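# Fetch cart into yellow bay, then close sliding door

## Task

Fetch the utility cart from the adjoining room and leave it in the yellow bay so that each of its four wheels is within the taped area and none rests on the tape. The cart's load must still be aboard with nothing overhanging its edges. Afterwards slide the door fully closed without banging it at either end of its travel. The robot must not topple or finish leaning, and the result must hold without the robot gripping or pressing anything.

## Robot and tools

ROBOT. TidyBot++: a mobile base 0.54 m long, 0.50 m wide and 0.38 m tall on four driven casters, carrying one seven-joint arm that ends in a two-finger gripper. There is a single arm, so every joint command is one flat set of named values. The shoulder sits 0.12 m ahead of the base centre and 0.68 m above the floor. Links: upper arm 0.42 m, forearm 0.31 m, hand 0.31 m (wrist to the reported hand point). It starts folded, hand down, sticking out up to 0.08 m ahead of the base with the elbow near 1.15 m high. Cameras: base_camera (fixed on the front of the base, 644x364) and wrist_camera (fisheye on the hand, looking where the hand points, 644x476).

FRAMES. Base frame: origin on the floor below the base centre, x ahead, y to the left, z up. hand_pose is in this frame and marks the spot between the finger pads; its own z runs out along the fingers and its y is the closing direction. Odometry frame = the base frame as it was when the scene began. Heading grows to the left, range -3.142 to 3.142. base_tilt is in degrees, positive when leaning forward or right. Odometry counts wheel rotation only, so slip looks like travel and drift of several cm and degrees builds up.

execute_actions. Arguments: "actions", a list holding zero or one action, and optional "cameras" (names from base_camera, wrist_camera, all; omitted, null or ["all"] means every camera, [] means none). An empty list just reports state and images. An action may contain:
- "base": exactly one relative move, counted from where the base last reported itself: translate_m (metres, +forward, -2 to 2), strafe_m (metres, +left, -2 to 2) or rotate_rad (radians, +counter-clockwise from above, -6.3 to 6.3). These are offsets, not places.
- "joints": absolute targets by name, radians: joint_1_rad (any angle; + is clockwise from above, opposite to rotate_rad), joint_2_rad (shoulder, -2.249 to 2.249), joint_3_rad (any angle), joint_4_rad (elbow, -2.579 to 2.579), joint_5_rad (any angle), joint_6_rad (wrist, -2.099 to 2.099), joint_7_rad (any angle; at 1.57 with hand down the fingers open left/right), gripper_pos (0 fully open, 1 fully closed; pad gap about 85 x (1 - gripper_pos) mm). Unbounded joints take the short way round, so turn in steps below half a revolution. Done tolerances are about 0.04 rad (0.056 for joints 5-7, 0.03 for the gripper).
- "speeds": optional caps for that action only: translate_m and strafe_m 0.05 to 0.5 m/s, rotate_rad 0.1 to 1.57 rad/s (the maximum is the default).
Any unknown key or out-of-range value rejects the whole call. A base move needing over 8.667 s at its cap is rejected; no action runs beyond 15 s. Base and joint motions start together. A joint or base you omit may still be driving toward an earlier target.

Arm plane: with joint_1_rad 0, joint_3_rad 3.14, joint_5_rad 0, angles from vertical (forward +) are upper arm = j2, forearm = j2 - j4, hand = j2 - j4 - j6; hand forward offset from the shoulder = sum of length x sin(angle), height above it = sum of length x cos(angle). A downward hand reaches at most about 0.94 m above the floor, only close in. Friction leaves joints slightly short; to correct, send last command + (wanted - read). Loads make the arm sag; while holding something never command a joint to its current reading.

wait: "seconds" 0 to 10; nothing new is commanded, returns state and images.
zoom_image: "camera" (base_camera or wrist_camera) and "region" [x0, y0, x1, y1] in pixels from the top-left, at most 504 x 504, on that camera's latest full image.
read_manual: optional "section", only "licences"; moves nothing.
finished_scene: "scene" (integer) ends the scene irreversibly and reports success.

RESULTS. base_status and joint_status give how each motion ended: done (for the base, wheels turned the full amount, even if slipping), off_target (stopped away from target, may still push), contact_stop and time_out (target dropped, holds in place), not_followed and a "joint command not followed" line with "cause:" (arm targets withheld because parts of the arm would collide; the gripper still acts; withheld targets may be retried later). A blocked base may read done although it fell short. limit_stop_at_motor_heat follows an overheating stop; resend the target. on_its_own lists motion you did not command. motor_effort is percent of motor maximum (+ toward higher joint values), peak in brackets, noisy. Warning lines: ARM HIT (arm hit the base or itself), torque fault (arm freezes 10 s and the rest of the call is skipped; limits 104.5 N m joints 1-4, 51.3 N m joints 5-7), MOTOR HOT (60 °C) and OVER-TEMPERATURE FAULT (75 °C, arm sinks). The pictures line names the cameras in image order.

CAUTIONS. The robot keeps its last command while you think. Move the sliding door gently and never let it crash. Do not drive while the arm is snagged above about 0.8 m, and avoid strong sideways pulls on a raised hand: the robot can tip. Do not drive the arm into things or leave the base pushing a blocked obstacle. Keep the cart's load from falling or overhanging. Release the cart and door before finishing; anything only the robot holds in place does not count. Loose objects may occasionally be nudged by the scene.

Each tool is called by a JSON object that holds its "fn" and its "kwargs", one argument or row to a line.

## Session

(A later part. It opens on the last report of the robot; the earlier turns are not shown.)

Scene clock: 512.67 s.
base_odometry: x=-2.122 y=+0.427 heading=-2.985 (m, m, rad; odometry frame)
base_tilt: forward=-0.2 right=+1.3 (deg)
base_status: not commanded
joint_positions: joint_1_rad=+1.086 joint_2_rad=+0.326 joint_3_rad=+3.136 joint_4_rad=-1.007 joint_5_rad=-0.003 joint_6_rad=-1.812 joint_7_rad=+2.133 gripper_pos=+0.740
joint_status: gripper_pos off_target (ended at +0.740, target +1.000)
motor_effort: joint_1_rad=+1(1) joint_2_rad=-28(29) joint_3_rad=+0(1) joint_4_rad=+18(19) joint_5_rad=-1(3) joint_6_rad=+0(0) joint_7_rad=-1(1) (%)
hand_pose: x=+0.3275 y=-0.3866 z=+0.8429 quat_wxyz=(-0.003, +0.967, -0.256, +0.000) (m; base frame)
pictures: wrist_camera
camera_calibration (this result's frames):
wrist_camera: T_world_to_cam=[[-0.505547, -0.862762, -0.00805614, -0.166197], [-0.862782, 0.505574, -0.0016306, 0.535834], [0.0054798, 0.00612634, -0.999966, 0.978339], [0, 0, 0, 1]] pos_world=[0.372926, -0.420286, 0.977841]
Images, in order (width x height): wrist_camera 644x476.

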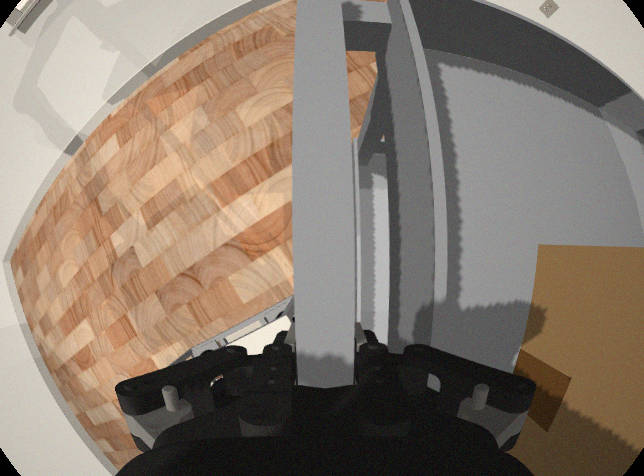

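{"fn": "execute_actions", "kwargs": {
  "actions": [
    {"base": {"translate_m": -0.15}, "joints": {"joint_7_rad": 2.35}, "speeds": {"translate_m": 0.1}}
  ],
  "cameras": ["wrist_camera"]
}}

Scene clock: 519.80 s.
base_odometry: x=-1.973 y=+0.450 heading=-2.985 (m, m, rad; odometry frame)
base_tilt: forward=-0.2 right=+1.3 (deg)
base_status: done
joint_positions: joint_1_rad=+1.071 joint_2_rad=+0.317 joint_3_rad=+3.127 joint_4_rad=-1.021 joint_5_rad=-0.017 joint_6_rad=-1.797 joint_7_rad=+2.352 gripper_pos=+0.740
joint_status: all done
motor_effort: joint_1_rad=+5(8) joint_2_rad=-28(30) joint_3_rad=+3(4) joint_4_rad=+17(21) joint_5_rad=+0(3) joint_6_rad=-1(6) joint_7_rad=-4(13) (%)
hand_pose: x=+0.3400 y=-0.3794 z=+0.8428 quat_wxyz=(-0.004, +0.991, -0.135, +0.011) (m; base frame)
pictures: wrist_camera
camera_calibration (this result's frames):
wrist_camera: T_world_to_cam=[[-0.279551, -0.960049, -0.0125566, -0.263622], [-0.959813, 0.279771, -0.0220549, 0.507546], [0.0246868, 0.00588654, -0.999678, 0.97129], [0, 0, 0, 1]] pos_world=[0.389476, -0.400804, 0.978861]
Images, in order (width x height): wrist_camera 644x476.

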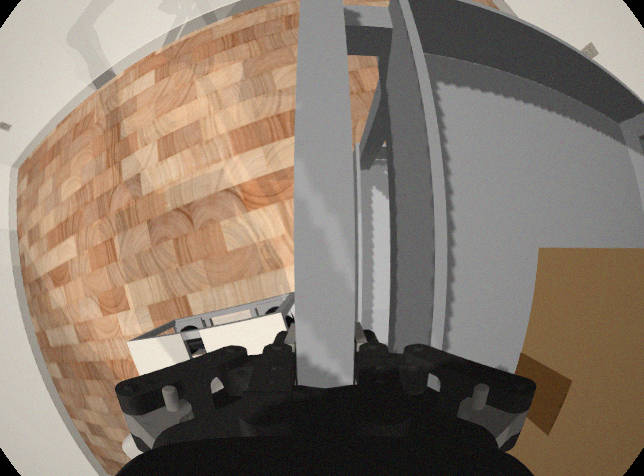

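{"fn": "execute_actions", "kwargs": {
  "actions": [
    {"base": {"translate_m": -0.3}, "joints": {"joint_7_rad": 2.89}, "speeds": {"translate_m": 0.22}}
  ]
}}

Scene clock: 528.30 s.
base_odometry: x=-1.677 y=+0.497 heading=-2.985 (m, m, rad; odometry frame)
base_tilt: forward=-0.2 right=+1.3 (deg)
base_status: done
joint_positions: joint_1_rad=+1.078 joint_2_rad=+0.322 joint_3_rad=+3.127 joint_4_rad=-1.015 joint_5_rad=-0.017 joint_6_rad=-1.787 joint_7_rad=+2.910 gripper_pos=+0.740
joint_status: all done
motor_effort: joint_1_rad=+5(12) joint_2_rad=-28(31) joint_3_rad=+4(9) joint_4_rad=+17(22) joint_5_rad=+1(9) joint_6_rad=+0(8) joint_7_rad=-6(15) (%)
hand_pose: x=+0.3398 y=-0.3857 z=+0.8428 quat_wxyz=(+0.005, +0.990, +0.139, +0.013) (m; base frame)
pictures: base_camera, wrist_camera
camera_calibration (this result's frames):
wrist_camera: T_world_to_cam=[[0.263791, -0.964521, 0.0106522, -0.47562], [-0.964149, -0.263988, -0.0269752, 0.305022], [0.0288302, -0.00315443, -0.999579, 0.966288], [0, 0, 0, 1]] pos_world=[0.391693, -0.375175, 0.979176]
Images, in order (width x height): base_camera 644x364, wrist_camera 644x476.

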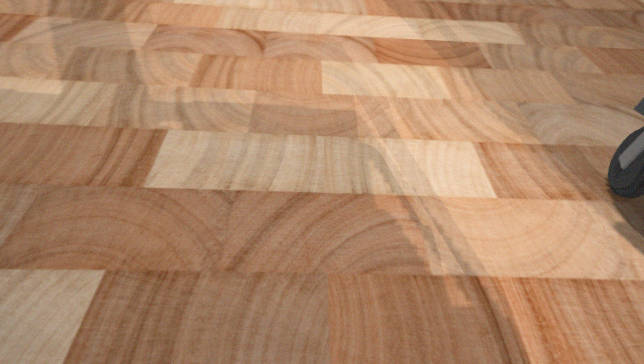

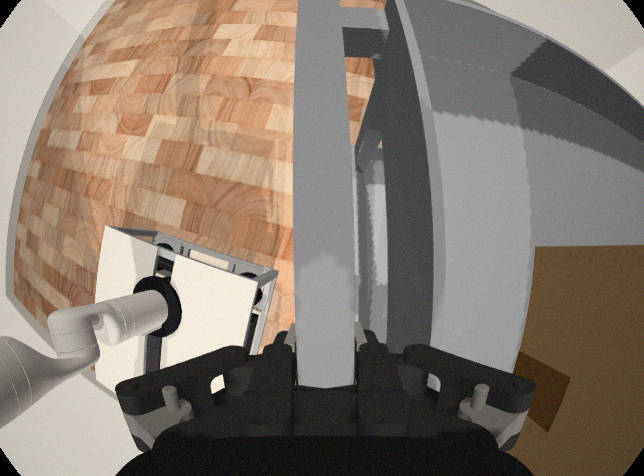

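{"fn": "execute_actions", "kwargs": {
  "actions": [
    {"base": {"translate_m": -0.25}, "joints": {"joint_7_rad": 3.31}, "speeds": {"translate_m": 0.22}}
  ]
}}

Scene clock: 553.30 s.
base_odometry: x=-1.430 y=+0.537 heading=-2.985 (m, m, rad; odometry frame)
base_tilt: forward=-0.1 right=+1.3 (deg)
base_status: done
joint_positions: joint_1_rad=+1.075 joint_2_rad=+0.321 joint_3_rad=+3.128 joint_4_rad=-1.017 joint_5_rad=-0.021 joint_6_rad=-1.784 joint_7_rad=+3.320 gripper_pos=+0.740
joint_status: all done
motor_effort: joint_1_rad=+3(8) joint_2_rad=-26(32) joint_3_rad=+2(7) joint_4_rad=+17(19) joint_5_rad=+0(5) joint_6_rad=+5(6) joint_7_rad=-3(12) (%)
hand_pose: x=+0.3417 y=-0.3848 z=+0.8427 quat_wxyz=(+0.008, +0.941, +0.339, +0.014) (m; base frame)
pictures: base_camera, wrist_camera
camera_calibration (this result's frames):
wrist_camera: T_world_to_cam=[[0.62873, -0.777322, 0.0216511, -0.537197], [-0.776979, -0.629098, -0.0232025, 0.0995283], [0.0316565, -0.00223436, -0.999496, 0.965446], [0, 0, 0, 1]] pos_world=[0.384521, -0.352805, 0.9789]
Images, in order (width x height): base_camera 644x364, wrist_camera 644x476.

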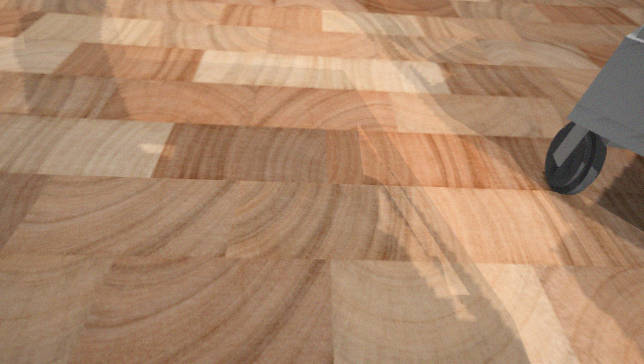

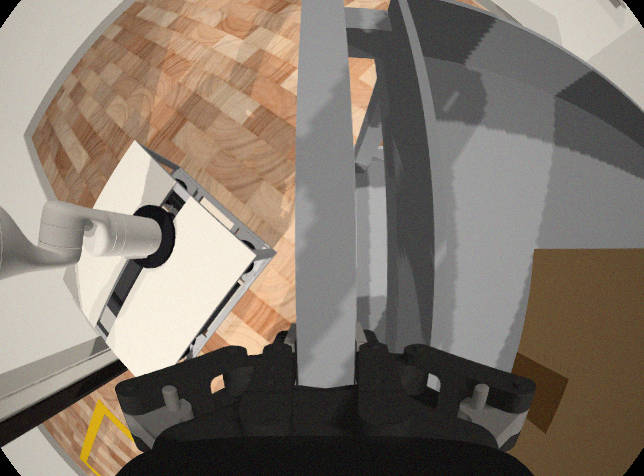

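{"fn": "execute_actions", "kwargs": {
  "actions": [
    {"base": {"strafe_m": -0.2}, "joints": {"joint_1_rad": 0.55, "joint_7_rad": 2.59}, "speeds": {"strafe_m": 0.3}}
  ]
}}

Scene clock: 566.60 s.
base_odometry: x=-1.461 y=+0.735 heading=-2.985 (m, m, rad; odometry frame)
base_tilt: forward=-0.2 right=+1.3 (deg)
base_status: done
joint_positions: joint_1_rad=+0.581 joint_2_rad=+0.323 joint_3_rad=+3.144 joint_4_rad=-1.012 joint_5_rad=-0.021 joint_6_rad=-1.785 joint_7_rad=+2.607 gripper_pos=+0.740
joint_status: all done
motor_effort: joint_1_rad=-3(6) joint_2_rad=-29(30) joint_3_rad=-3(4) joint_4_rad=+18(26) joint_5_rad=-2(5) joint_6_rad=+2(10) joint_7_rad=+1(4) (%)
hand_pose: x=+0.4955 y=-0.2393 z=+0.8430 quat_wxyz=(+0.001, +0.974, +0.227, +0.014) (m; base frame)
pictures: base_camera, wrist_camera
camera_calibration (this result's frames):
wrist_camera: T_world_to_cam=[[0.430597, -0.902522, 0.00643828, -0.43981], [-0.902049, -0.430586, -0.0300502, 0.425757], [0.0298932, 0.00713189, -0.999528, 0.964374], [0, 0, 0, 1]] pos_world=[0.544606, -0.220491, 0.979544]
Images, in order (width x height): base_camera 644x364, wrist_camera 644x476.

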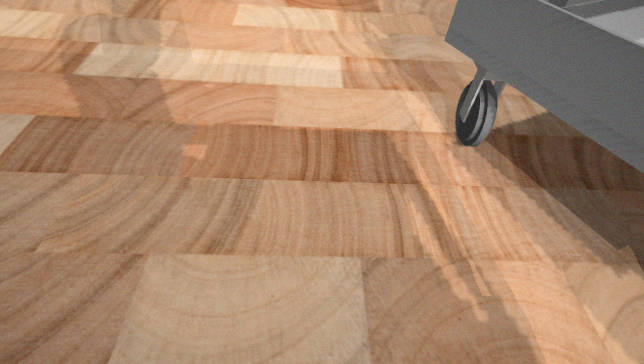

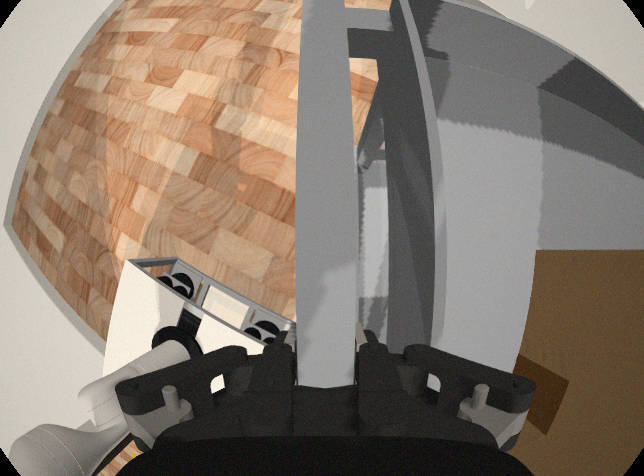

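{"fn": "execute_actions", "kwargs": {
  "actions": [
    {"base": {"strafe_m": -0.26}, "joints": {"joint_1_rad": -0.02, "joint_7_rad": 1.91}, "speeds": {"strafe_m": 0.35}}
  ]
}}

Scene clock: 572.23 s.
base_odometry: x=-1.501 y=+0.992 heading=-2.986 (m, m, rad; odometry frame)
base_tilt: forward=-0.2 right=+1.4 (deg)
base_status: done
joint_positions: joint_1_rad=+0.007 joint_2_rad=+0.312 joint_3_rad=+3.144 joint_4_rad=-1.028 joint_5_rad=-0.021 joint_6_rad=-1.788 joint_7_rad=+1.957 gripper_pos=+0.740
joint_status: all done
motor_effort: joint_1_rad=-2(2) joint_2_rad=-28(29) joint_3_rad=-2(2) joint_4_rad=+17(23) joint_5_rad=-5(6) joint_6_rad=-3(8) joint_7_rad=-2(4) (%)
hand_pose: x=+0.5584 y=+0.0035 z=+0.8429 quat_wxyz=(-0.008, +0.982, +0.189, +0.009) (m; base frame)
pictures: base_camera, wrist_camera
camera_calibration (this result's frames):
wrist_camera: T_world_to_cam=[[0.360805, -0.932523, -0.0148471, -0.190726], [-0.932516, -0.36045, -0.0221158, 0.597176], [0.0152718, 0.0218246, -0.999645, 0.968868], [0, 0, 0, 1]] pos_world=[0.610895, 0.0162505, 0.978899]
Images, in order (width x height): base_camera 644x364, wrist_camera 644x476.

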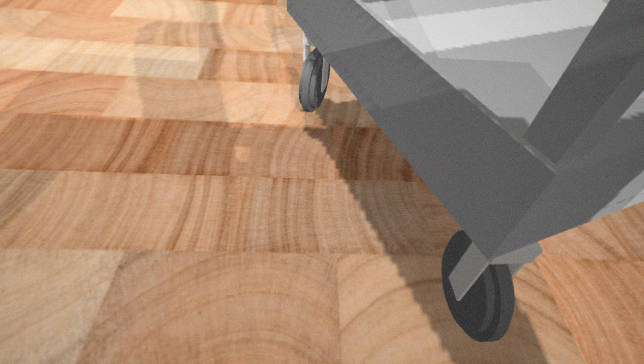

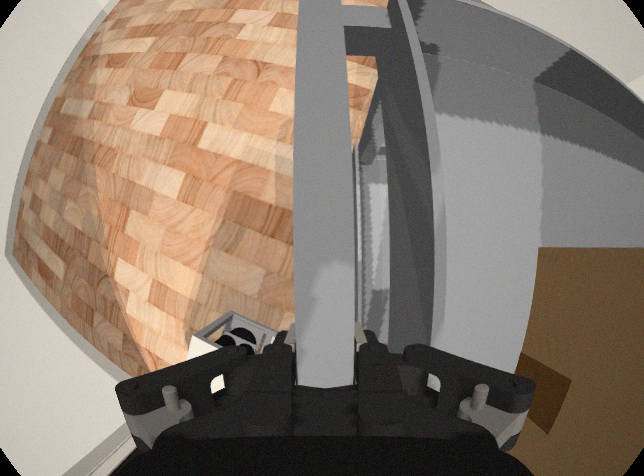

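{"fn": "execute_actions", "kwargs": {
  "actions": [
    {"base": {"translate_m": -0.3}, "joints": {"joint_7_rad": 2.41}, "speeds": {"translate_m": 0.25}}
  ]
}}

Scene clock: 579.40 s.
base_odometry: x=-1.205 y=+1.038 heading=-2.986 (m, m, rad; odometry frame)
base_tilt: forward=-0.3 right=+1.3 (deg)
base_status: done
joint_positions: joint_1_rad=-0.037 joint_2_rad=+0.321 joint_3_rad=+3.129 joint_4_rad=-1.017 joint_5_rad=-0.015 joint_6_rad=-1.769 joint_7_rad=+2.426 gripper_pos=+0.740
joint_status: all done
motor_effort: joint_1_rad=+5(13) joint_2_rad=-27(32) joint_3_rad=+4(10) joint_4_rad=+18(20) joint_5_rad=+1(8) joint_6_rad=+1(6) joint_7_rad=-4(17) (%)
hand_pose: x=+0.5675 y=+0.0271 z=+0.8425 quat_wxyz=(-0.002, +0.899, +0.438, +0.019) (m; base frame)
pictures: base_camera, wrist_camera
camera_calibration (this result's frames):
wrist_camera: T_world_to_cam=[[0.780021, -0.625645, 0.0116653, -0.440583], [-0.624865, -0.77977, -0.0387588, 0.464899], [0.0333455, 0.0229434, -0.999181, 0.957127], [0, 0, 0, 1]] pos_world=[0.602247, 0.0649059, 0.979501]
Images, in order (width x height): base_camera 644x364, wrist_camera 644x476.

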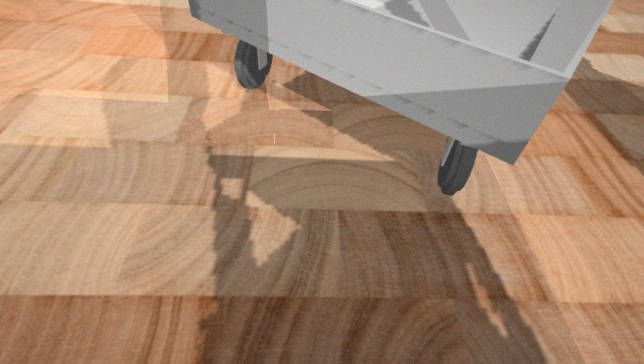

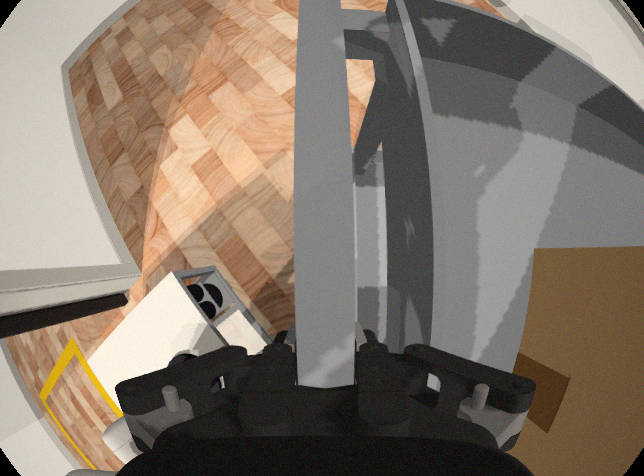

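{"fn": "execute_actions", "kwargs": {
  "actions": [
    {"base": {"translate_m": -0.45}, "joints": {"joint_7_rad": 2.79}, "speeds": {"translate_m": 0.3}}
  ]
}}

Scene clock: 586.00 s.
base_odometry: x=-0.760 y=+1.108 heading=-2.986 (m, m, rad; odometry frame)
base_tilt: forward=-0.1 right=+1.3 (deg)
base_status: done
joint_positions: joint_1_rad=-0.054 joint_2_rad=+0.319 joint_3_rad=+3.117 joint_4_rad=-1.021 joint_5_rad=-0.026 joint_6_rad=-1.774 joint_7_rad=+2.801 gripper_pos=+0.740
joint_status: all done
motor_effort: joint_1_rad=+9(11) joint_2_rad=-27(33) joint_3_rad=+6(8) joint_4_rad=+17(21) joint_5_rad=+3(7) joint_6_rad=+1(8) joint_7_rad=-5(12) (%)
hand_pose: x=+0.5635 y=+0.0424 z=+0.8425 quat_wxyz=(-0.006, +0.792, +0.610, +0.021) (m; base frame)
pictures: base_camera, wrist_camera
camera_calibration (this result's frames):
wrist_camera: T_world_to_cam=[[0.963565, -0.267146, 0.0132748, -0.54785], [-0.266373, -0.962912, -0.0429717, 0.28369], [0.0242622, 0.03787, -0.998988, 0.961197], [0, 0, 0, 1]] pos_world=[0.580136, 0.0904121, 0.979688]
Images, in order (width x height): base_camera 644x364, wrist_camera 644x476.

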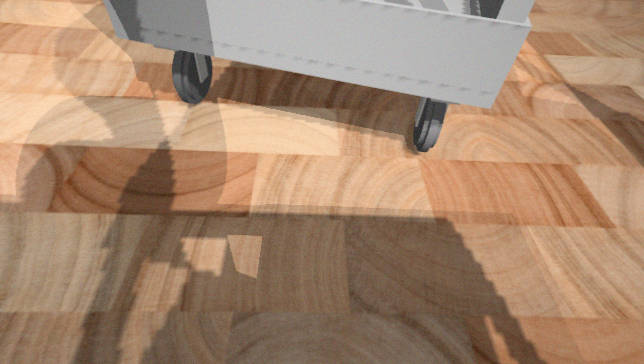

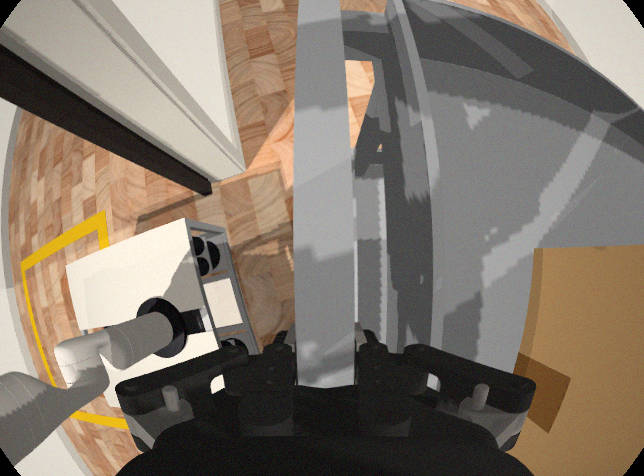

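{"fn": "execute_actions", "kwargs": {
  "actions": [
    {"base": {"translate_m": -0.6}, "joints": {"joint_1_rad": 0.01, "joint_7_rad": 3.06}, "speeds": {"translate_m": 0.3}}
  ]
}}

Scene clock: 599.47 s.
base_odometry: x=-0.167 y=+1.201 heading=-2.986 (m, m, rad; odometry frame)
base_tilt: forward=-0.2 right=+1.4 (deg)
base_status: done
joint_positions: joint_1_rad=+0.007 joint_2_rad=+0.316 joint_3_rad=+3.138 joint_4_rad=-1.025 joint_5_rad=-0.027 joint_6_rad=-1.781 joint_7_rad=+3.060 gripper_pos=+0.740
joint_status: all done
motor_effort: joint_1_rad=+4(8) joint_2_rad=-27(33) joint_3_rad=+3(6) joint_4_rad=+18(21) joint_5_rad=+0(6) joint_6_rad=+1(7) joint_7_rad=-3(8) (%)
hand_pose: x=+0.5618 y=+0.0079 z=+0.8424 quat_wxyz=(-0.003, +0.734, +0.679, +0.017) (m; base frame)
pictures: base_camera, wrist_camera
camera_calibration (this result's frames):
wrist_camera: T_world_to_cam=[[0.995716, -0.0911631, 0.0154708, -0.57677], [-0.0906416, -0.995382, -0.0315965, 0.141876], [0.0182798, 0.0300589, -0.999381, 0.966246], [0, 0, 0, 1]] pos_world=[0.569496, 0.0595961, 0.979054]
Images, in order (width x height): base_camera 644x364, wrist_camera 644x476.

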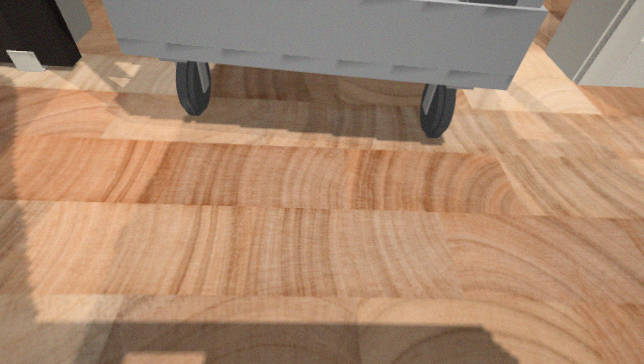

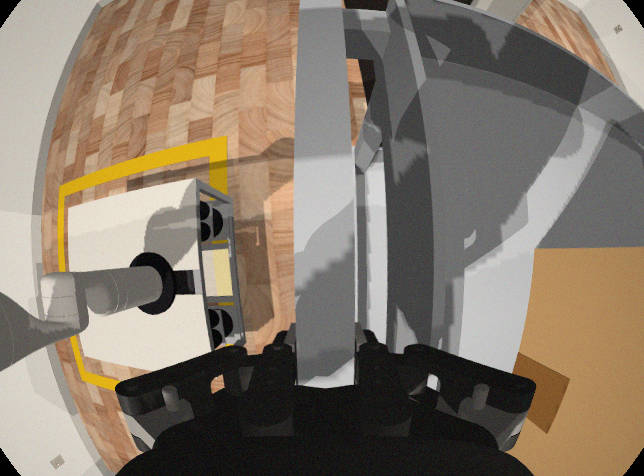

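{"fn": "execute_actions", "kwargs": {
  "actions": [
    {"base": {"translate_m": -0.72}, "joints": {"joint_7_rad": 3.14}, "speeds": {"translate_m": 0.35}}
  ]
}}

Scene clock: 646.30 s.
base_odometry: x=+0.544 y=+1.313 heading=-2.986 (m, m, rad; odometry frame)
base_tilt: forward=-0.2 right=+1.3 (deg)
base_status: done
joint_positions: joint_1_rad=+0.012 joint_2_rad=+0.316 joint_3_rad=+3.142 joint_4_rad=-1.024 joint_5_rad=-0.027 joint_6_rad=-1.783 joint_7_rad=+3.139 gripper_pos=+0.740
joint_status: all done
motor_effort: joint_1_rad=+3(4) joint_2_rad=-26(34) joint_3_rad=+2(3) joint_4_rad=+18(21) joint_5_rad=+0(5) joint_6_rad=+2(7) joint_7_rad=-3(4) (%)
hand_pose: x=+0.5617 y=+0.0039 z=+0.8424 quat_wxyz=(-0.003, +0.710, +0.704, +0.016) (m; base frame)
pictures: base_camera, wrist_camera
camera_calibration (this result's frames):
wrist_camera: T_world_to_cam=[[0.999629, -0.0219966, 0.0160538, -0.579978], [-0.0215261, -0.99935, -0.0289117, 0.0969027], [0.0166793, 0.0285554, -0.999453, 0.967326], [0, 0, 0, 1]] pos_world=[0.565715, 0.0564598, 0.978909]
Images, in order (width x height): base_camera 644x364, wrist_camera 644x476.

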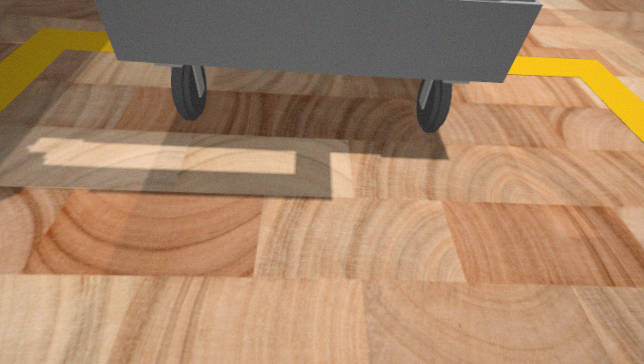

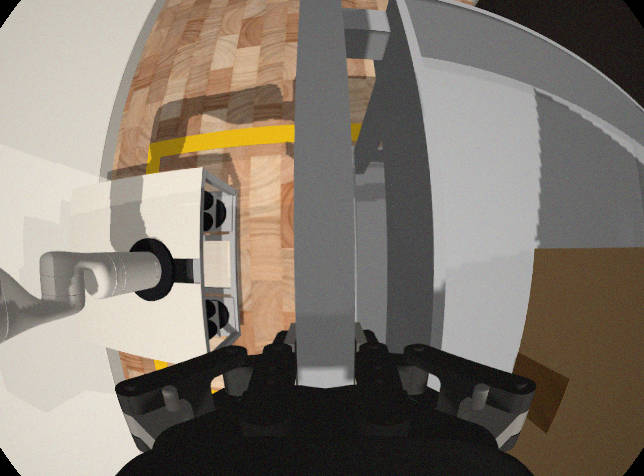

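{"fn": "execute_actions", "kwargs": {
  "actions": [
    {"base": {"strafe_m": 0.34}, "joints": {"joint_1_rad": 0.81, "joint_2_rad": 0.462, "joint_4_rad": -0.785, "joint_6_rad": -1.9, "joint_7_rad": 3.95}, "speeds": {"strafe_m": 0.4}}
  ]
}}

Scene clock: 670.00 s.
base_odometry: x=+0.597 y=+0.977 heading=-2.986 (m, m, rad; odometry frame)
base_tilt: forward=-0.2 right=+1.3 (deg)
base_status: done
joint_positions: joint_1_rad=+0.787 joint_2_rad=+0.452 joint_3_rad=+3.139 joint_4_rad=-0.816 joint_5_rad=-0.027 joint_6_rad=-1.877 joint_7_rad=+3.941 gripper_pos=+0.741
joint_status: all done
motor_effort: joint_1_rad=+1(4) joint_2_rad=-32(33) joint_3_rad=+1(3) joint_4_rad=+19(20) joint_5_rad=+1(5) joint_6_rad=+2(5) joint_7_rad=-3(5) (%)
hand_pose: x=+0.4671 y=-0.3344 z=+0.8428 quat_wxyz=(-0.002, +0.699, +0.715, +0.013) (m; base frame)
pictures: base_camera, wrist_camera
camera_calibration (this result's frames):
wrist_camera: T_world_to_cam=[[0.999834, 0.0108758, 0.0146513, -0.480768], [0.011224, -0.999651, -0.0239001, -0.262923], [0.0143862, 0.0240606, -0.999607, 0.978702], [0, 0, 0, 1]] pos_world=[0.469559, -0.281151, 0.979077]
Images, in order (width x height): base_camera 644x364, wrist_camera 644x476.

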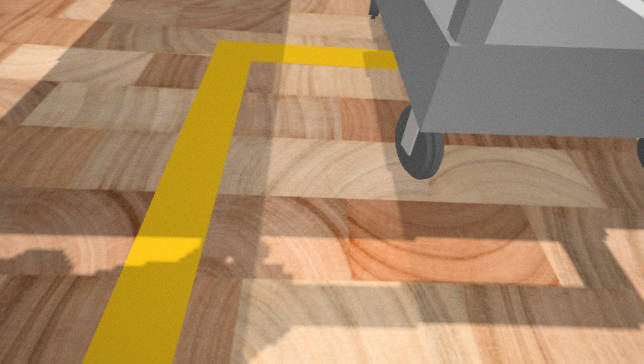

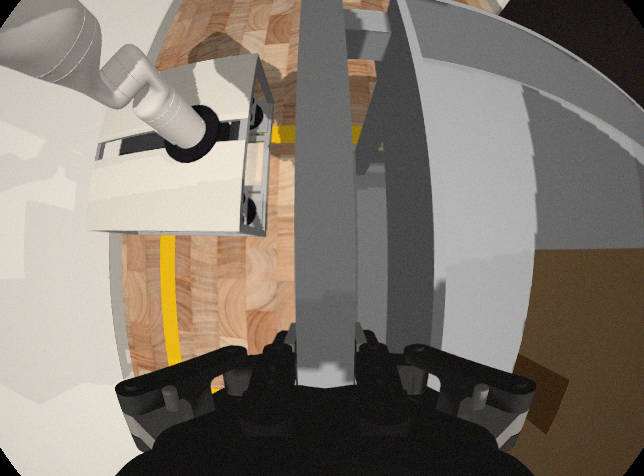

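{"fn": "execute_actions", "kwargs": {
  "actions": [
    {"base": {"strafe_m": 0.16}, "joints": {"joint_1_rad": 1.22, "joint_2_rad": 0.62, "joint_4_rad": -0.515, "joint_6_rad": -2.015, "joint_7_rad": 4.35}, "speeds": {"strafe_m": 0.3}}
  ]
}}

Scene clock: 683.33 s.
base_odometry: x=+0.622 y=+0.819 heading=-2.986 (m, m, rad; odometry frame)
base_tilt: forward=-0.2 right=+1.4 (deg)
base_status: done
joint_positions: joint_1_rad=+1.217 joint_2_rad=+0.607 joint_3_rad=+3.135 joint_4_rad=-0.549 joint_5_rad=-0.027 joint_6_rad=-2.010 joint_7_rad=+4.371 gripper_pos=+0.741
joint_status: all done
motor_effort: joint_1_rad=+2(11) joint_2_rad=-35(39) joint_3_rad=+1(4) joint_4_rad=+19(20) joint_5_rad=+1(2) joint_6_rad=+3(6) joint_7_rad=-6(6) (%)
hand_pose: x=+0.3098 y=-0.4837 z=+0.8431 quat_wxyz=(-0.005, +0.697, +0.717, +0.018) (m; base frame)
pictures: base_camera, wrist_camera
camera_calibration (this result's frames):
wrist_camera: T_world_to_cam=[[0.999724, 0.0168277, 0.0163864, -0.32037], [0.0173928, -0.999237, -0.0349809, -0.402732], [0.0157853, 0.0352562, -0.999254, 0.989546], [0, 0, 0, 1]] pos_world=[0.311666, -0.431921, 0.979969]
Images, in order (width x height): base_camera 644x364, wrist_camera 644x476.

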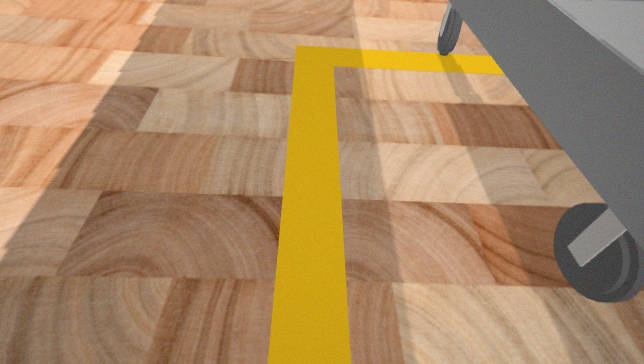

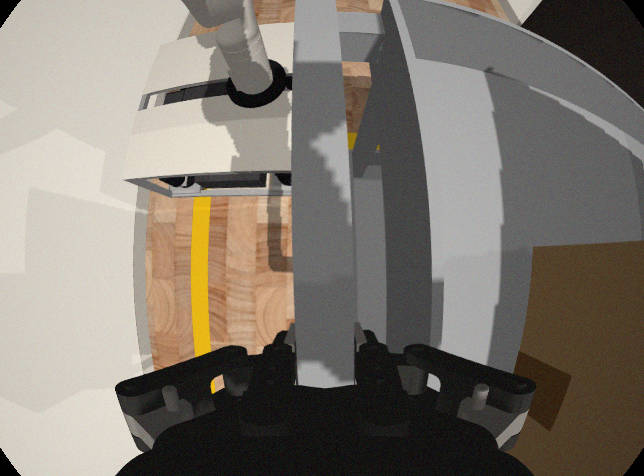

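{"fn": "execute_actions", "kwargs": {
  "actions": [
    {"base": {"translate_m": -0.07}, "joints": {"joint_1_rad": 1.66, "joint_2_rad": 0.63, "joint_4_rad": -0.505, "joint_6_rad": -2.0, "joint_7_rad": 4.83}, "speeds": {"translate_m": 0.06}}
  ]
}}

Scene clock: 698.20 s.
base_odometry: x=+0.692 y=+0.829 heading=-2.986 (m, m, rad; odometry frame)
base_tilt: forward=-0.2 right=+1.3 (deg)
base_status: done
joint_positions: joint_1_rad=+1.692 joint_2_rad=+0.622 joint_3_rad=+3.148 joint_4_rad=-0.521 joint_5_rad=-0.019 joint_6_rad=-2.010 joint_7_rad=+4.862 gripper_pos=+0.741
joint_status: all done
motor_effort: joint_1_rad=-5(21) joint_2_rad=-34(36) joint_3_rad=-1(6) joint_4_rad=+17(19) joint_5_rad=-1(7) joint_6_rad=+3(4) joint_7_rad=+0(11) (%)
hand_pose: x=+0.0601 y=-0.5244 z=+0.8431 quat_wxyz=(+0.002, +0.696, +0.718, +0.009) (m; base frame)
pictures: base_camera, wrist_camera
camera_calibration (this result's frames):
wrist_camera: T_world_to_cam=[[0.999712, 0.0199869, 0.0132459, -0.0657496], [0.0201369, -0.999733, -0.0112946, -0.459412], [0.0130166, 0.0115581, -0.999848, 0.98315], [0, 0, 0, 1]] pos_world=[0.0621846, -0.469339, 0.978683]
Images, in order (width x height): base_camera 644x364, wrist_camera 644x476.

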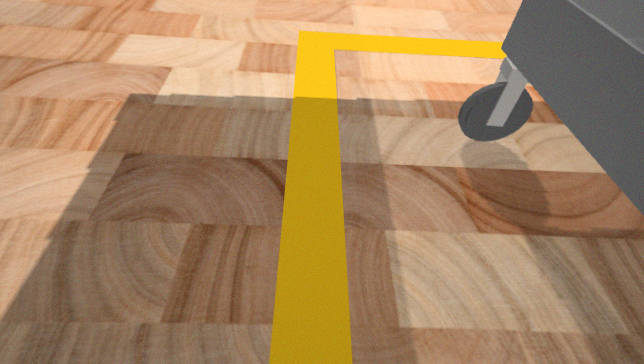

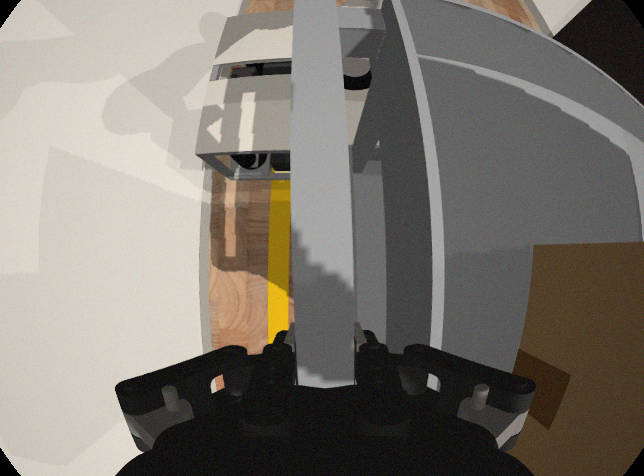

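{"fn": "execute_actions", "kwargs": {
  "actions": [
    {"joints": {"joint_1_rad": 1.69, "joint_7_rad": 4.87, "gripper_pos": 0.45}}
  ]
}}

Scene clock: 711.40 s.
base_odometry: x=+0.692 y=+0.829 heading=-2.986 (m, m, rad; odometry frame)
base_tilt: forward=-0.2 right=+1.3 (deg)
base_status: not commanded
joint_positions: joint_1_rad=+1.692 joint_2_rad=+0.622 joint_3_rad=+3.146 joint_4_rad=-0.518 joint_5_rad=-0.019 joint_6_rad=-2.010 joint_7_rad=+4.862 gripper_pos=+0.450
joint_status: all done
motor_effort: joint_1_rad=+0(4) joint_2_rad=-35(36) joint_3_rad=+0(2) joint_4_rad=+16(18) joint_5_rad=-1(2) joint_6_rad=+1(4) joint_7_rad=+0(0) (%)
hand_pose: x=+0.0600 y=-0.5250 z=+0.8436 quat_wxyz=(+0.003, +0.695, +0.718, +0.008) (m; base frame)
pictures: base_camera, wrist_camera
camera_calibration (this result's frames):
wrist_camera: T_world_to_cam=[[0.999699, 0.0203779, 0.013668, -0.0658863], [0.0205011, -0.99975, -0.00894149, -0.462008], [0.0134824, 0.00921901, -0.999867, 0.982436], [0, 0, 0, 1]] pos_world=[0.0620926, -0.469607, 0.979074]
Images, in order (width x height): base_camera 644x364, wrist_camera 644x476.

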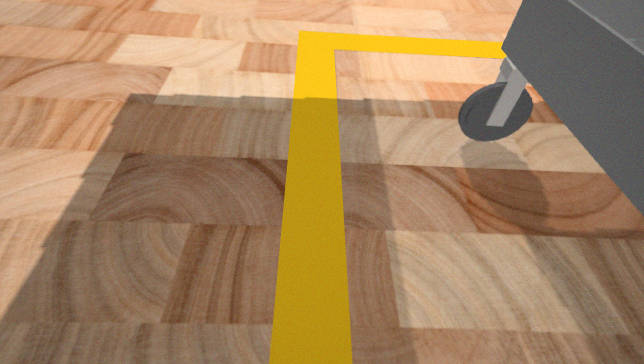

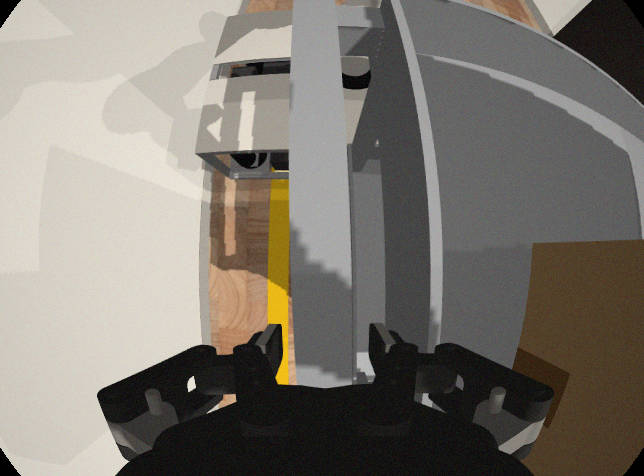

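{"fn": "execute_actions", "kwargs": {
  "actions": [
    {"base": {"strafe_m": 0.1}, "joints": {"joint_2_rad": 0.0}, "speeds": {"strafe_m": 0.12}}
  ]
}}

Scene clock: 752.30 s.
base_odometry: x=+0.708 y=+0.731 heading=-2.986 (m, m, rad; odometry frame)
base_tilt: forward=-0.1 right=+1.3 (deg)
base_status: done
joint_positions: joint_1_rad=+1.692 joint_2_rad=-0.002 joint_3_rad=+3.146 joint_4_rad=-0.508 joint_5_rad=-0.019 joint_6_rad=-2.010 joint_7_rad=+4.862 gripper_pos=+0.450
joint_status: all done
motor_effort: joint_1_rad=+0(3) joint_2_rad=-12(41) joint_3_rad=+0(1) joint_4_rad=+11(17) joint_5_rad=-1(1) joint_6_rad=+6(6) joint_7_rad=+1(0) (%)
hand_pose: x=+0.0837 y=-0.3318 z=+1.1252 quat_wxyz=(+0.191, +0.660, +0.685, -0.241) (m; base frame)
pictures: base_camera, wrist_camera
camera_calibration (this result's frames):
wrist_camera: T_world_to_cam=[[0.997342, 0.00130677, -0.0728494, -0.00610267], [0.043385, -0.813915, 0.579361, -0.869105], [-0.0585361, -0.580982, -0.811809, 0.860447], [0, 0, 0, 1]] pos_world=[0.0941598, -0.207466, 1.2016]
Images, in order (width x height): base_camera 644x364, wrist_camera 644x476.

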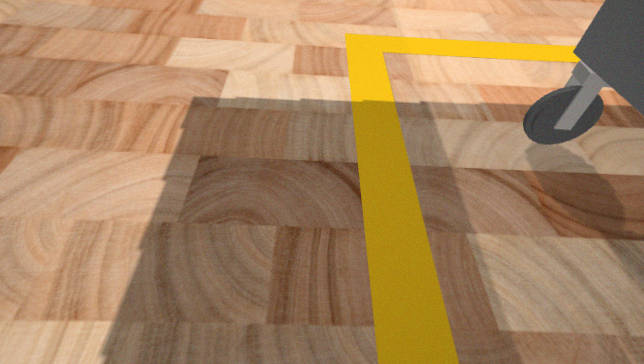

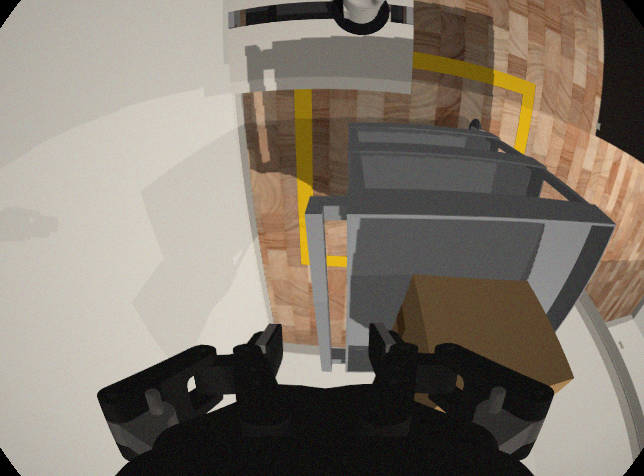

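{"fn": "execute_actions", "kwargs": {
  "actions": []
}}

Scene clock: 775.97 s.
base_odometry: x=+0.708 y=+0.731 heading=-2.986 (m, m, rad; odometry frame)
base_tilt: forward=-0.2 right=+1.3 (deg)
base_status: done
joint_positions: joint_1_rad=+1.692 joint_2_rad=-0.002 joint_3_rad=+3.146 joint_4_rad=-0.508 joint_5_rad=-0.019 joint_6_rad=-2.010 joint_7_rad=+4.862 gripper_pos=+0.450
joint_status: all done
motor_effort: joint_1_rad=+0(3) joint_2_rad=-11(41) joint_3_rad=+0(1) joint_4_rad=+12(17) joint_5_rad=+0(1) joint_6_rad=+5(6) joint_7_rad=+0(0) (%)
hand_pose: x=+0.0837 y=-0.3318 z=+1.1252 quat_wxyz=(+0.191, +0.660, +0.685, -0.241) (m; base frame)
pictures: base_camera, wrist_camera
camera_calibration (this result's frames):
wrist_camera: T_world_to_cam=[[0.997342, 0.00130665, -0.0728494, -0.00610262], [0.043385, -0.813915, 0.579361, -0.869105], [-0.0585363, -0.580982, -0.811809, 0.860447], [0, 0, 0, 1]] pos_world=[0.0941598, -0.207466, 1.2016]
Images, in order (width x height): base_camera 644x364, wrist_camera 644x476.

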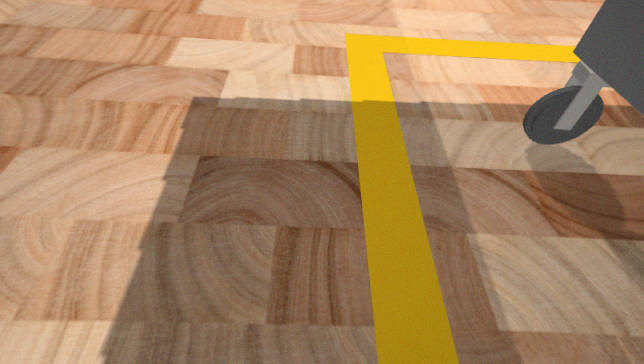

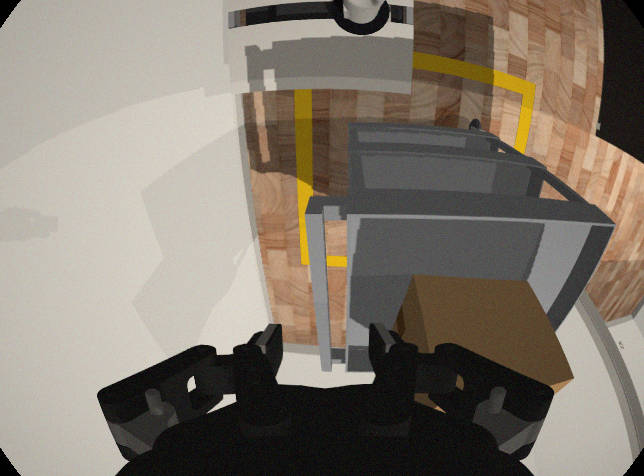

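{"fn": "execute_actions", "kwargs": {
  "actions": [
    {"base": {"translate_m": 0.95}, "joints": {"joint_1_rad": -0.013, "joint_2_rad": -0.73, "joint_3_rad": 3.14, "joint_4_rad": -1.97, "joint_5_rad": 0.02, "joint_6_rad": -0.30, "joint_7_rad": 1.60, "gripper_pos": 0.0}}
  ]
}}

Scene clock: 792.87 s.
base_odometry: x=-0.231 y=+0.583 heading=-2.986 (m, m, rad; odometry frame)
base_tilt: forward=-0.1 right=+1.2 (deg)
base_status: done
joint_positions: joint_1_rad=+0.001 joint_2_rad=-0.720 joint_3_rad=+3.146 joint_4_rad=-1.956 joint_5_rad=-0.013 joint_6_rad=-0.330 joint_7_rad=+7.860 gripper_pos=+0.000
joint_status: all done
motor_effort: joint_1_rad=+0(1) joint_2_rad=+3(13) joint_3_rad=+1(2) joint_4_rad=+23(23) joint_5_rad=-1(1) joint_6_rad=+9(9) joint_7_rad=+0(1) (%)
hand_pose: x=+0.4498 y=+0.0001 z=+1.1028 quat_wxyz=(+0.003, -0.706, +0.003, -0.709) (m; base frame)
pictures: base_camera, wrist_camera
camera_calibration (this result's frames):
wrist_camera: T_world_to_cam=[[0.0021473, -0.999759, -0.0218392, 0.0181492], [0.00666692, 0.021853, -0.999739, 1.15598], [0.999975, 0.00200114, 0.00671224, -0.322304], [0, 0, 0, 1]] pos_world=[0.314551, -0.0064719, 1.15824]
Images, in order (width x height): base_camera 644x364, wrist_camera 644x476.

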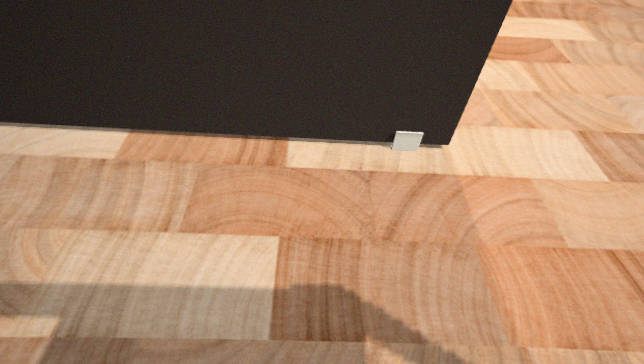

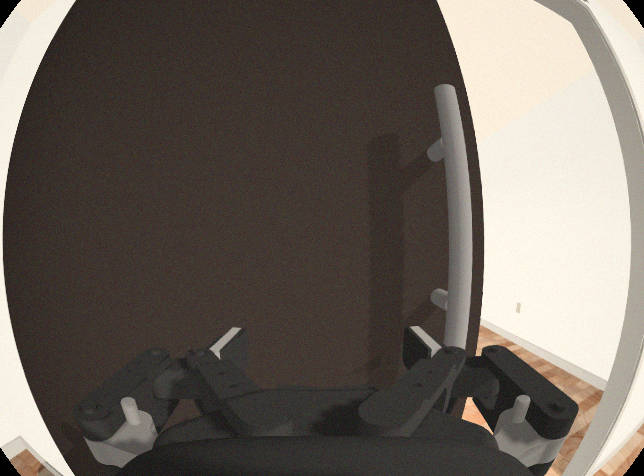

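{"fn": "zoom_image", "kwargs": {
  "camera": "wrist_camera",
  "region": [380, 200, 540, 380]
}}

Region (380, 200, 540, 380) of wrist_camera's 644x476 image, scaled by 2.800.

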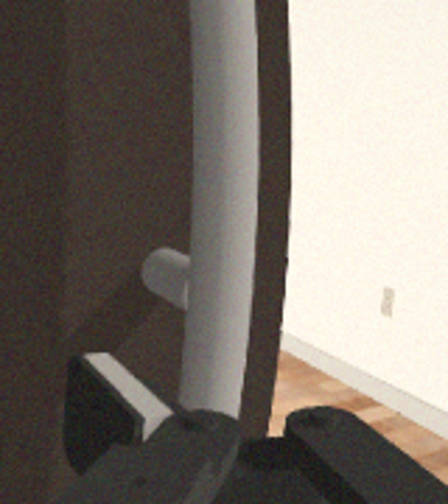

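{"fn": "execute_actions", "kwargs": {
  "actions": [
    {"base": {"translate_m": 0.15}, "joints": {"joint_1_rad": 0.46}, "speeds": {"translate_m": 0.15}}
  ]
}}

Scene clock: 838.47 s.
base_odometry: x=-0.379 y=+0.559 heading=-2.986 (m, m, rad; odometry frame)
base_tilt: forward=-0.1 right=+1.3 (deg)
base_status: done
joint_positions: joint_1_rad=+0.447 joint_2_rad=-0.727 joint_3_rad=+3.146 joint_4_rad=-1.957 joint_5_rad=-0.012 joint_6_rad=-0.330 joint_7_rad=+7.860 gripper_pos=+0.000
joint_status: all done
motor_effort: joint_1_rad=+0(1) joint_2_rad=+4(6) joint_3_rad=+0(1) joint_4_rad=+23(24) joint_5_rad=-1(1) joint_6_rad=+9(10) joint_7_rad=+0(0) (%)
hand_pose: x=+0.4147 y=-0.1414 z=+1.1050 quat_wxyz=(-0.154, -0.685, +0.159, -0.694) (m; base frame)
pictures: base_camera, wrist_camera
camera_calibration (this result's frames):
wrist_camera: T_world_to_cam=[[-0.429437, -0.902851, -0.0210851, 0.06869], [0.0217234, 0.0130138, -0.999679, 1.15396], [0.902836, -0.429757, 0.0140244, -0.315835], [0, 0, 0, 1]] pos_world=[0.289577, -0.088733, 1.15947]
Images, in order (width x height): base_camera 644x364, wrist_camera 644x476.

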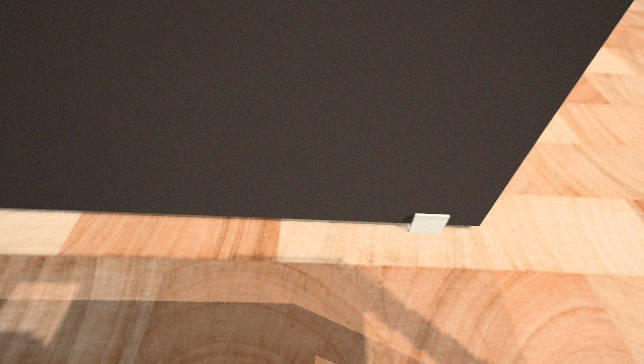

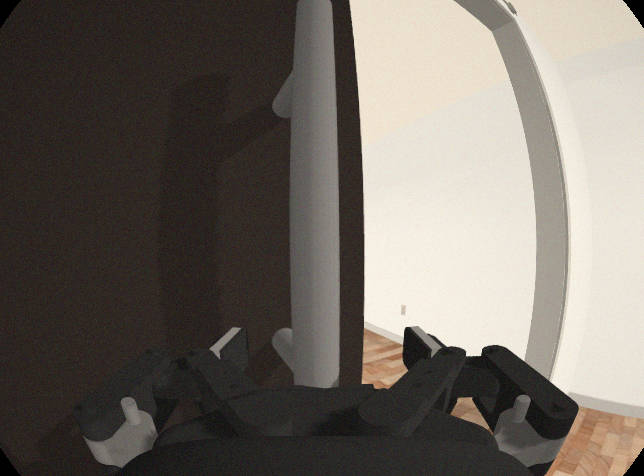

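{"fn": "execute_actions", "kwargs": {
  "actions": [
    {"base": {"strafe_m": -0.82}, "joints": {"gripper_pos": 0.55}, "speeds": {"strafe_m": 0.25}}
  ]
}}

Scene clock: 848.17 s.
base_odometry: x=-0.507 y=+1.369 heading=-2.985 (m, m, rad; odometry frame)
base_tilt: forward=-0.2 right=+1.3 (deg)
base_status: done
joint_positions: joint_1_rad=+0.452 joint_2_rad=-0.733 joint_3_rad=+3.142 joint_4_rad=-1.962 joint_5_rad=-0.008 joint_6_rad=-0.317 joint_7_rad=+7.860 gripper_pos=+0.550
joint_status: all done
motor_effort: joint_1_rad=+0(16) joint_2_rad=+3(12) joint_3_rad=+0(25) joint_4_rad=+23(23) joint_5_rad=-1(8) joint_6_rad=+10(11) joint_7_rad=+0(1) (%)
hand_pose: x=+0.4131 y=-0.1405 z=+1.1074 quat_wxyz=(-0.159, -0.681, +0.156, -0.698) (m; base frame)
pictures: base_camera, wrist_camera
camera_calibration (this result's frames):
wrist_camera: T_world_to_cam=[[-0.432602, -0.901479, -0.0138378, 0.0623191], [0.0298809, 0.00100402, -0.999553, 1.1512], [0.90109, -0.432822, 0.0265027, -0.327581], [0, 0, 0, 1]] pos_world=[0.28774, -0.0867609, 1.16023]
Images, in order (width x height): base_camera 644x364, wrist_camera 644x476.

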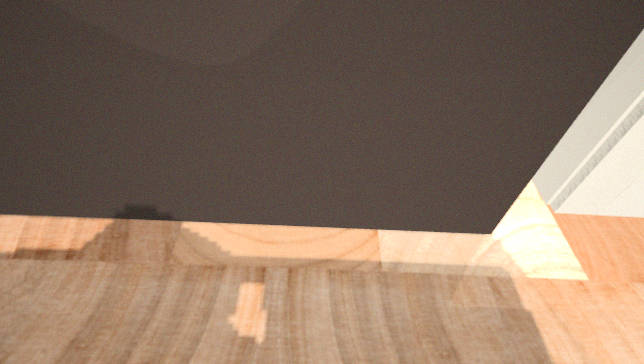

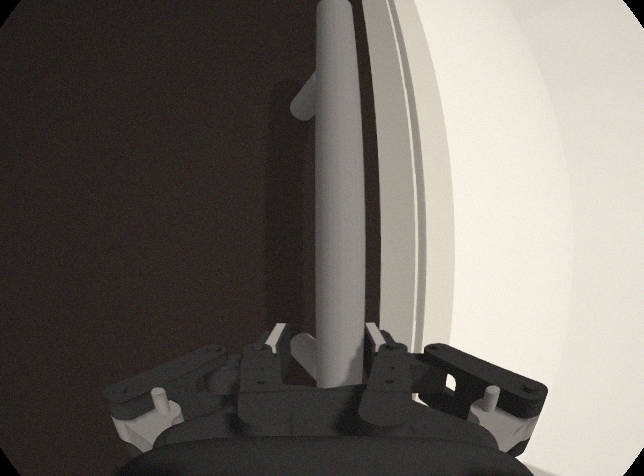

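{"fn": "execute_actions", "kwargs": {
  "actions": [
    {"base": {"strafe_m": -0.19}, "speeds": {"strafe_m": 0.06}}
  ]
}}

Scene clock: 862.20 s.
base_odometry: x=-0.537 y=+1.557 heading=-2.985 (m, m, rad; odometry frame)
base_tilt: forward=-0.1 right=+1.2 (deg)
base_status: done
joint_positions: joint_1_rad=+0.432 joint_2_rad=-0.739 joint_3_rad=+3.107 joint_4_rad=-1.962 joint_5_rad=-0.008 joint_6_rad=-0.316 joint_7_rad=+7.860 gripper_pos=+0.550
joint_status: not commanded
motor_effort: joint_1_rad=+4(8) joint_2_rad=+6(9) joint_3_rad=+6(13) joint_4_rad=+20(23) joint_5_rad=+1(4) joint_6_rad=+7(9) joint_7_rad=+1(1) (%)
hand_pose: x=+0.4205 y=-0.1169 z=+1.1093 quat_wxyz=(-0.152, -0.683, +0.132, -0.702) (m; base frame)
pictures: base_camera, wrist_camera
camera_calibration (this result's frames):
wrist_camera: T_world_to_cam=[[-0.39138, -0.920181, 0.00941174, 0.0415658], [0.0271595, -0.0217737, -0.999394, 1.15115], [0.919828, -0.390887, 0.0335134, -0.334811], [0, 0, 0, 1]] pos_world=[0.292972, -0.0675606, 1.16128]
Images, in order (width x height): base_camera 644x364, wrist_camera 644x476.

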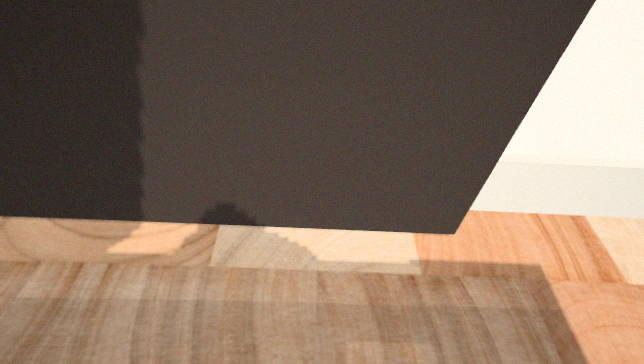

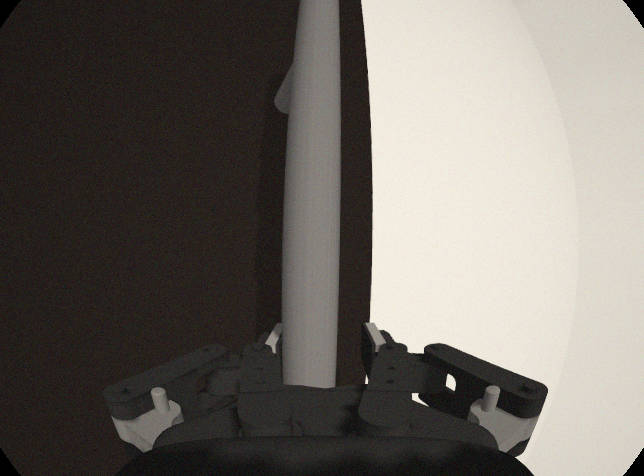

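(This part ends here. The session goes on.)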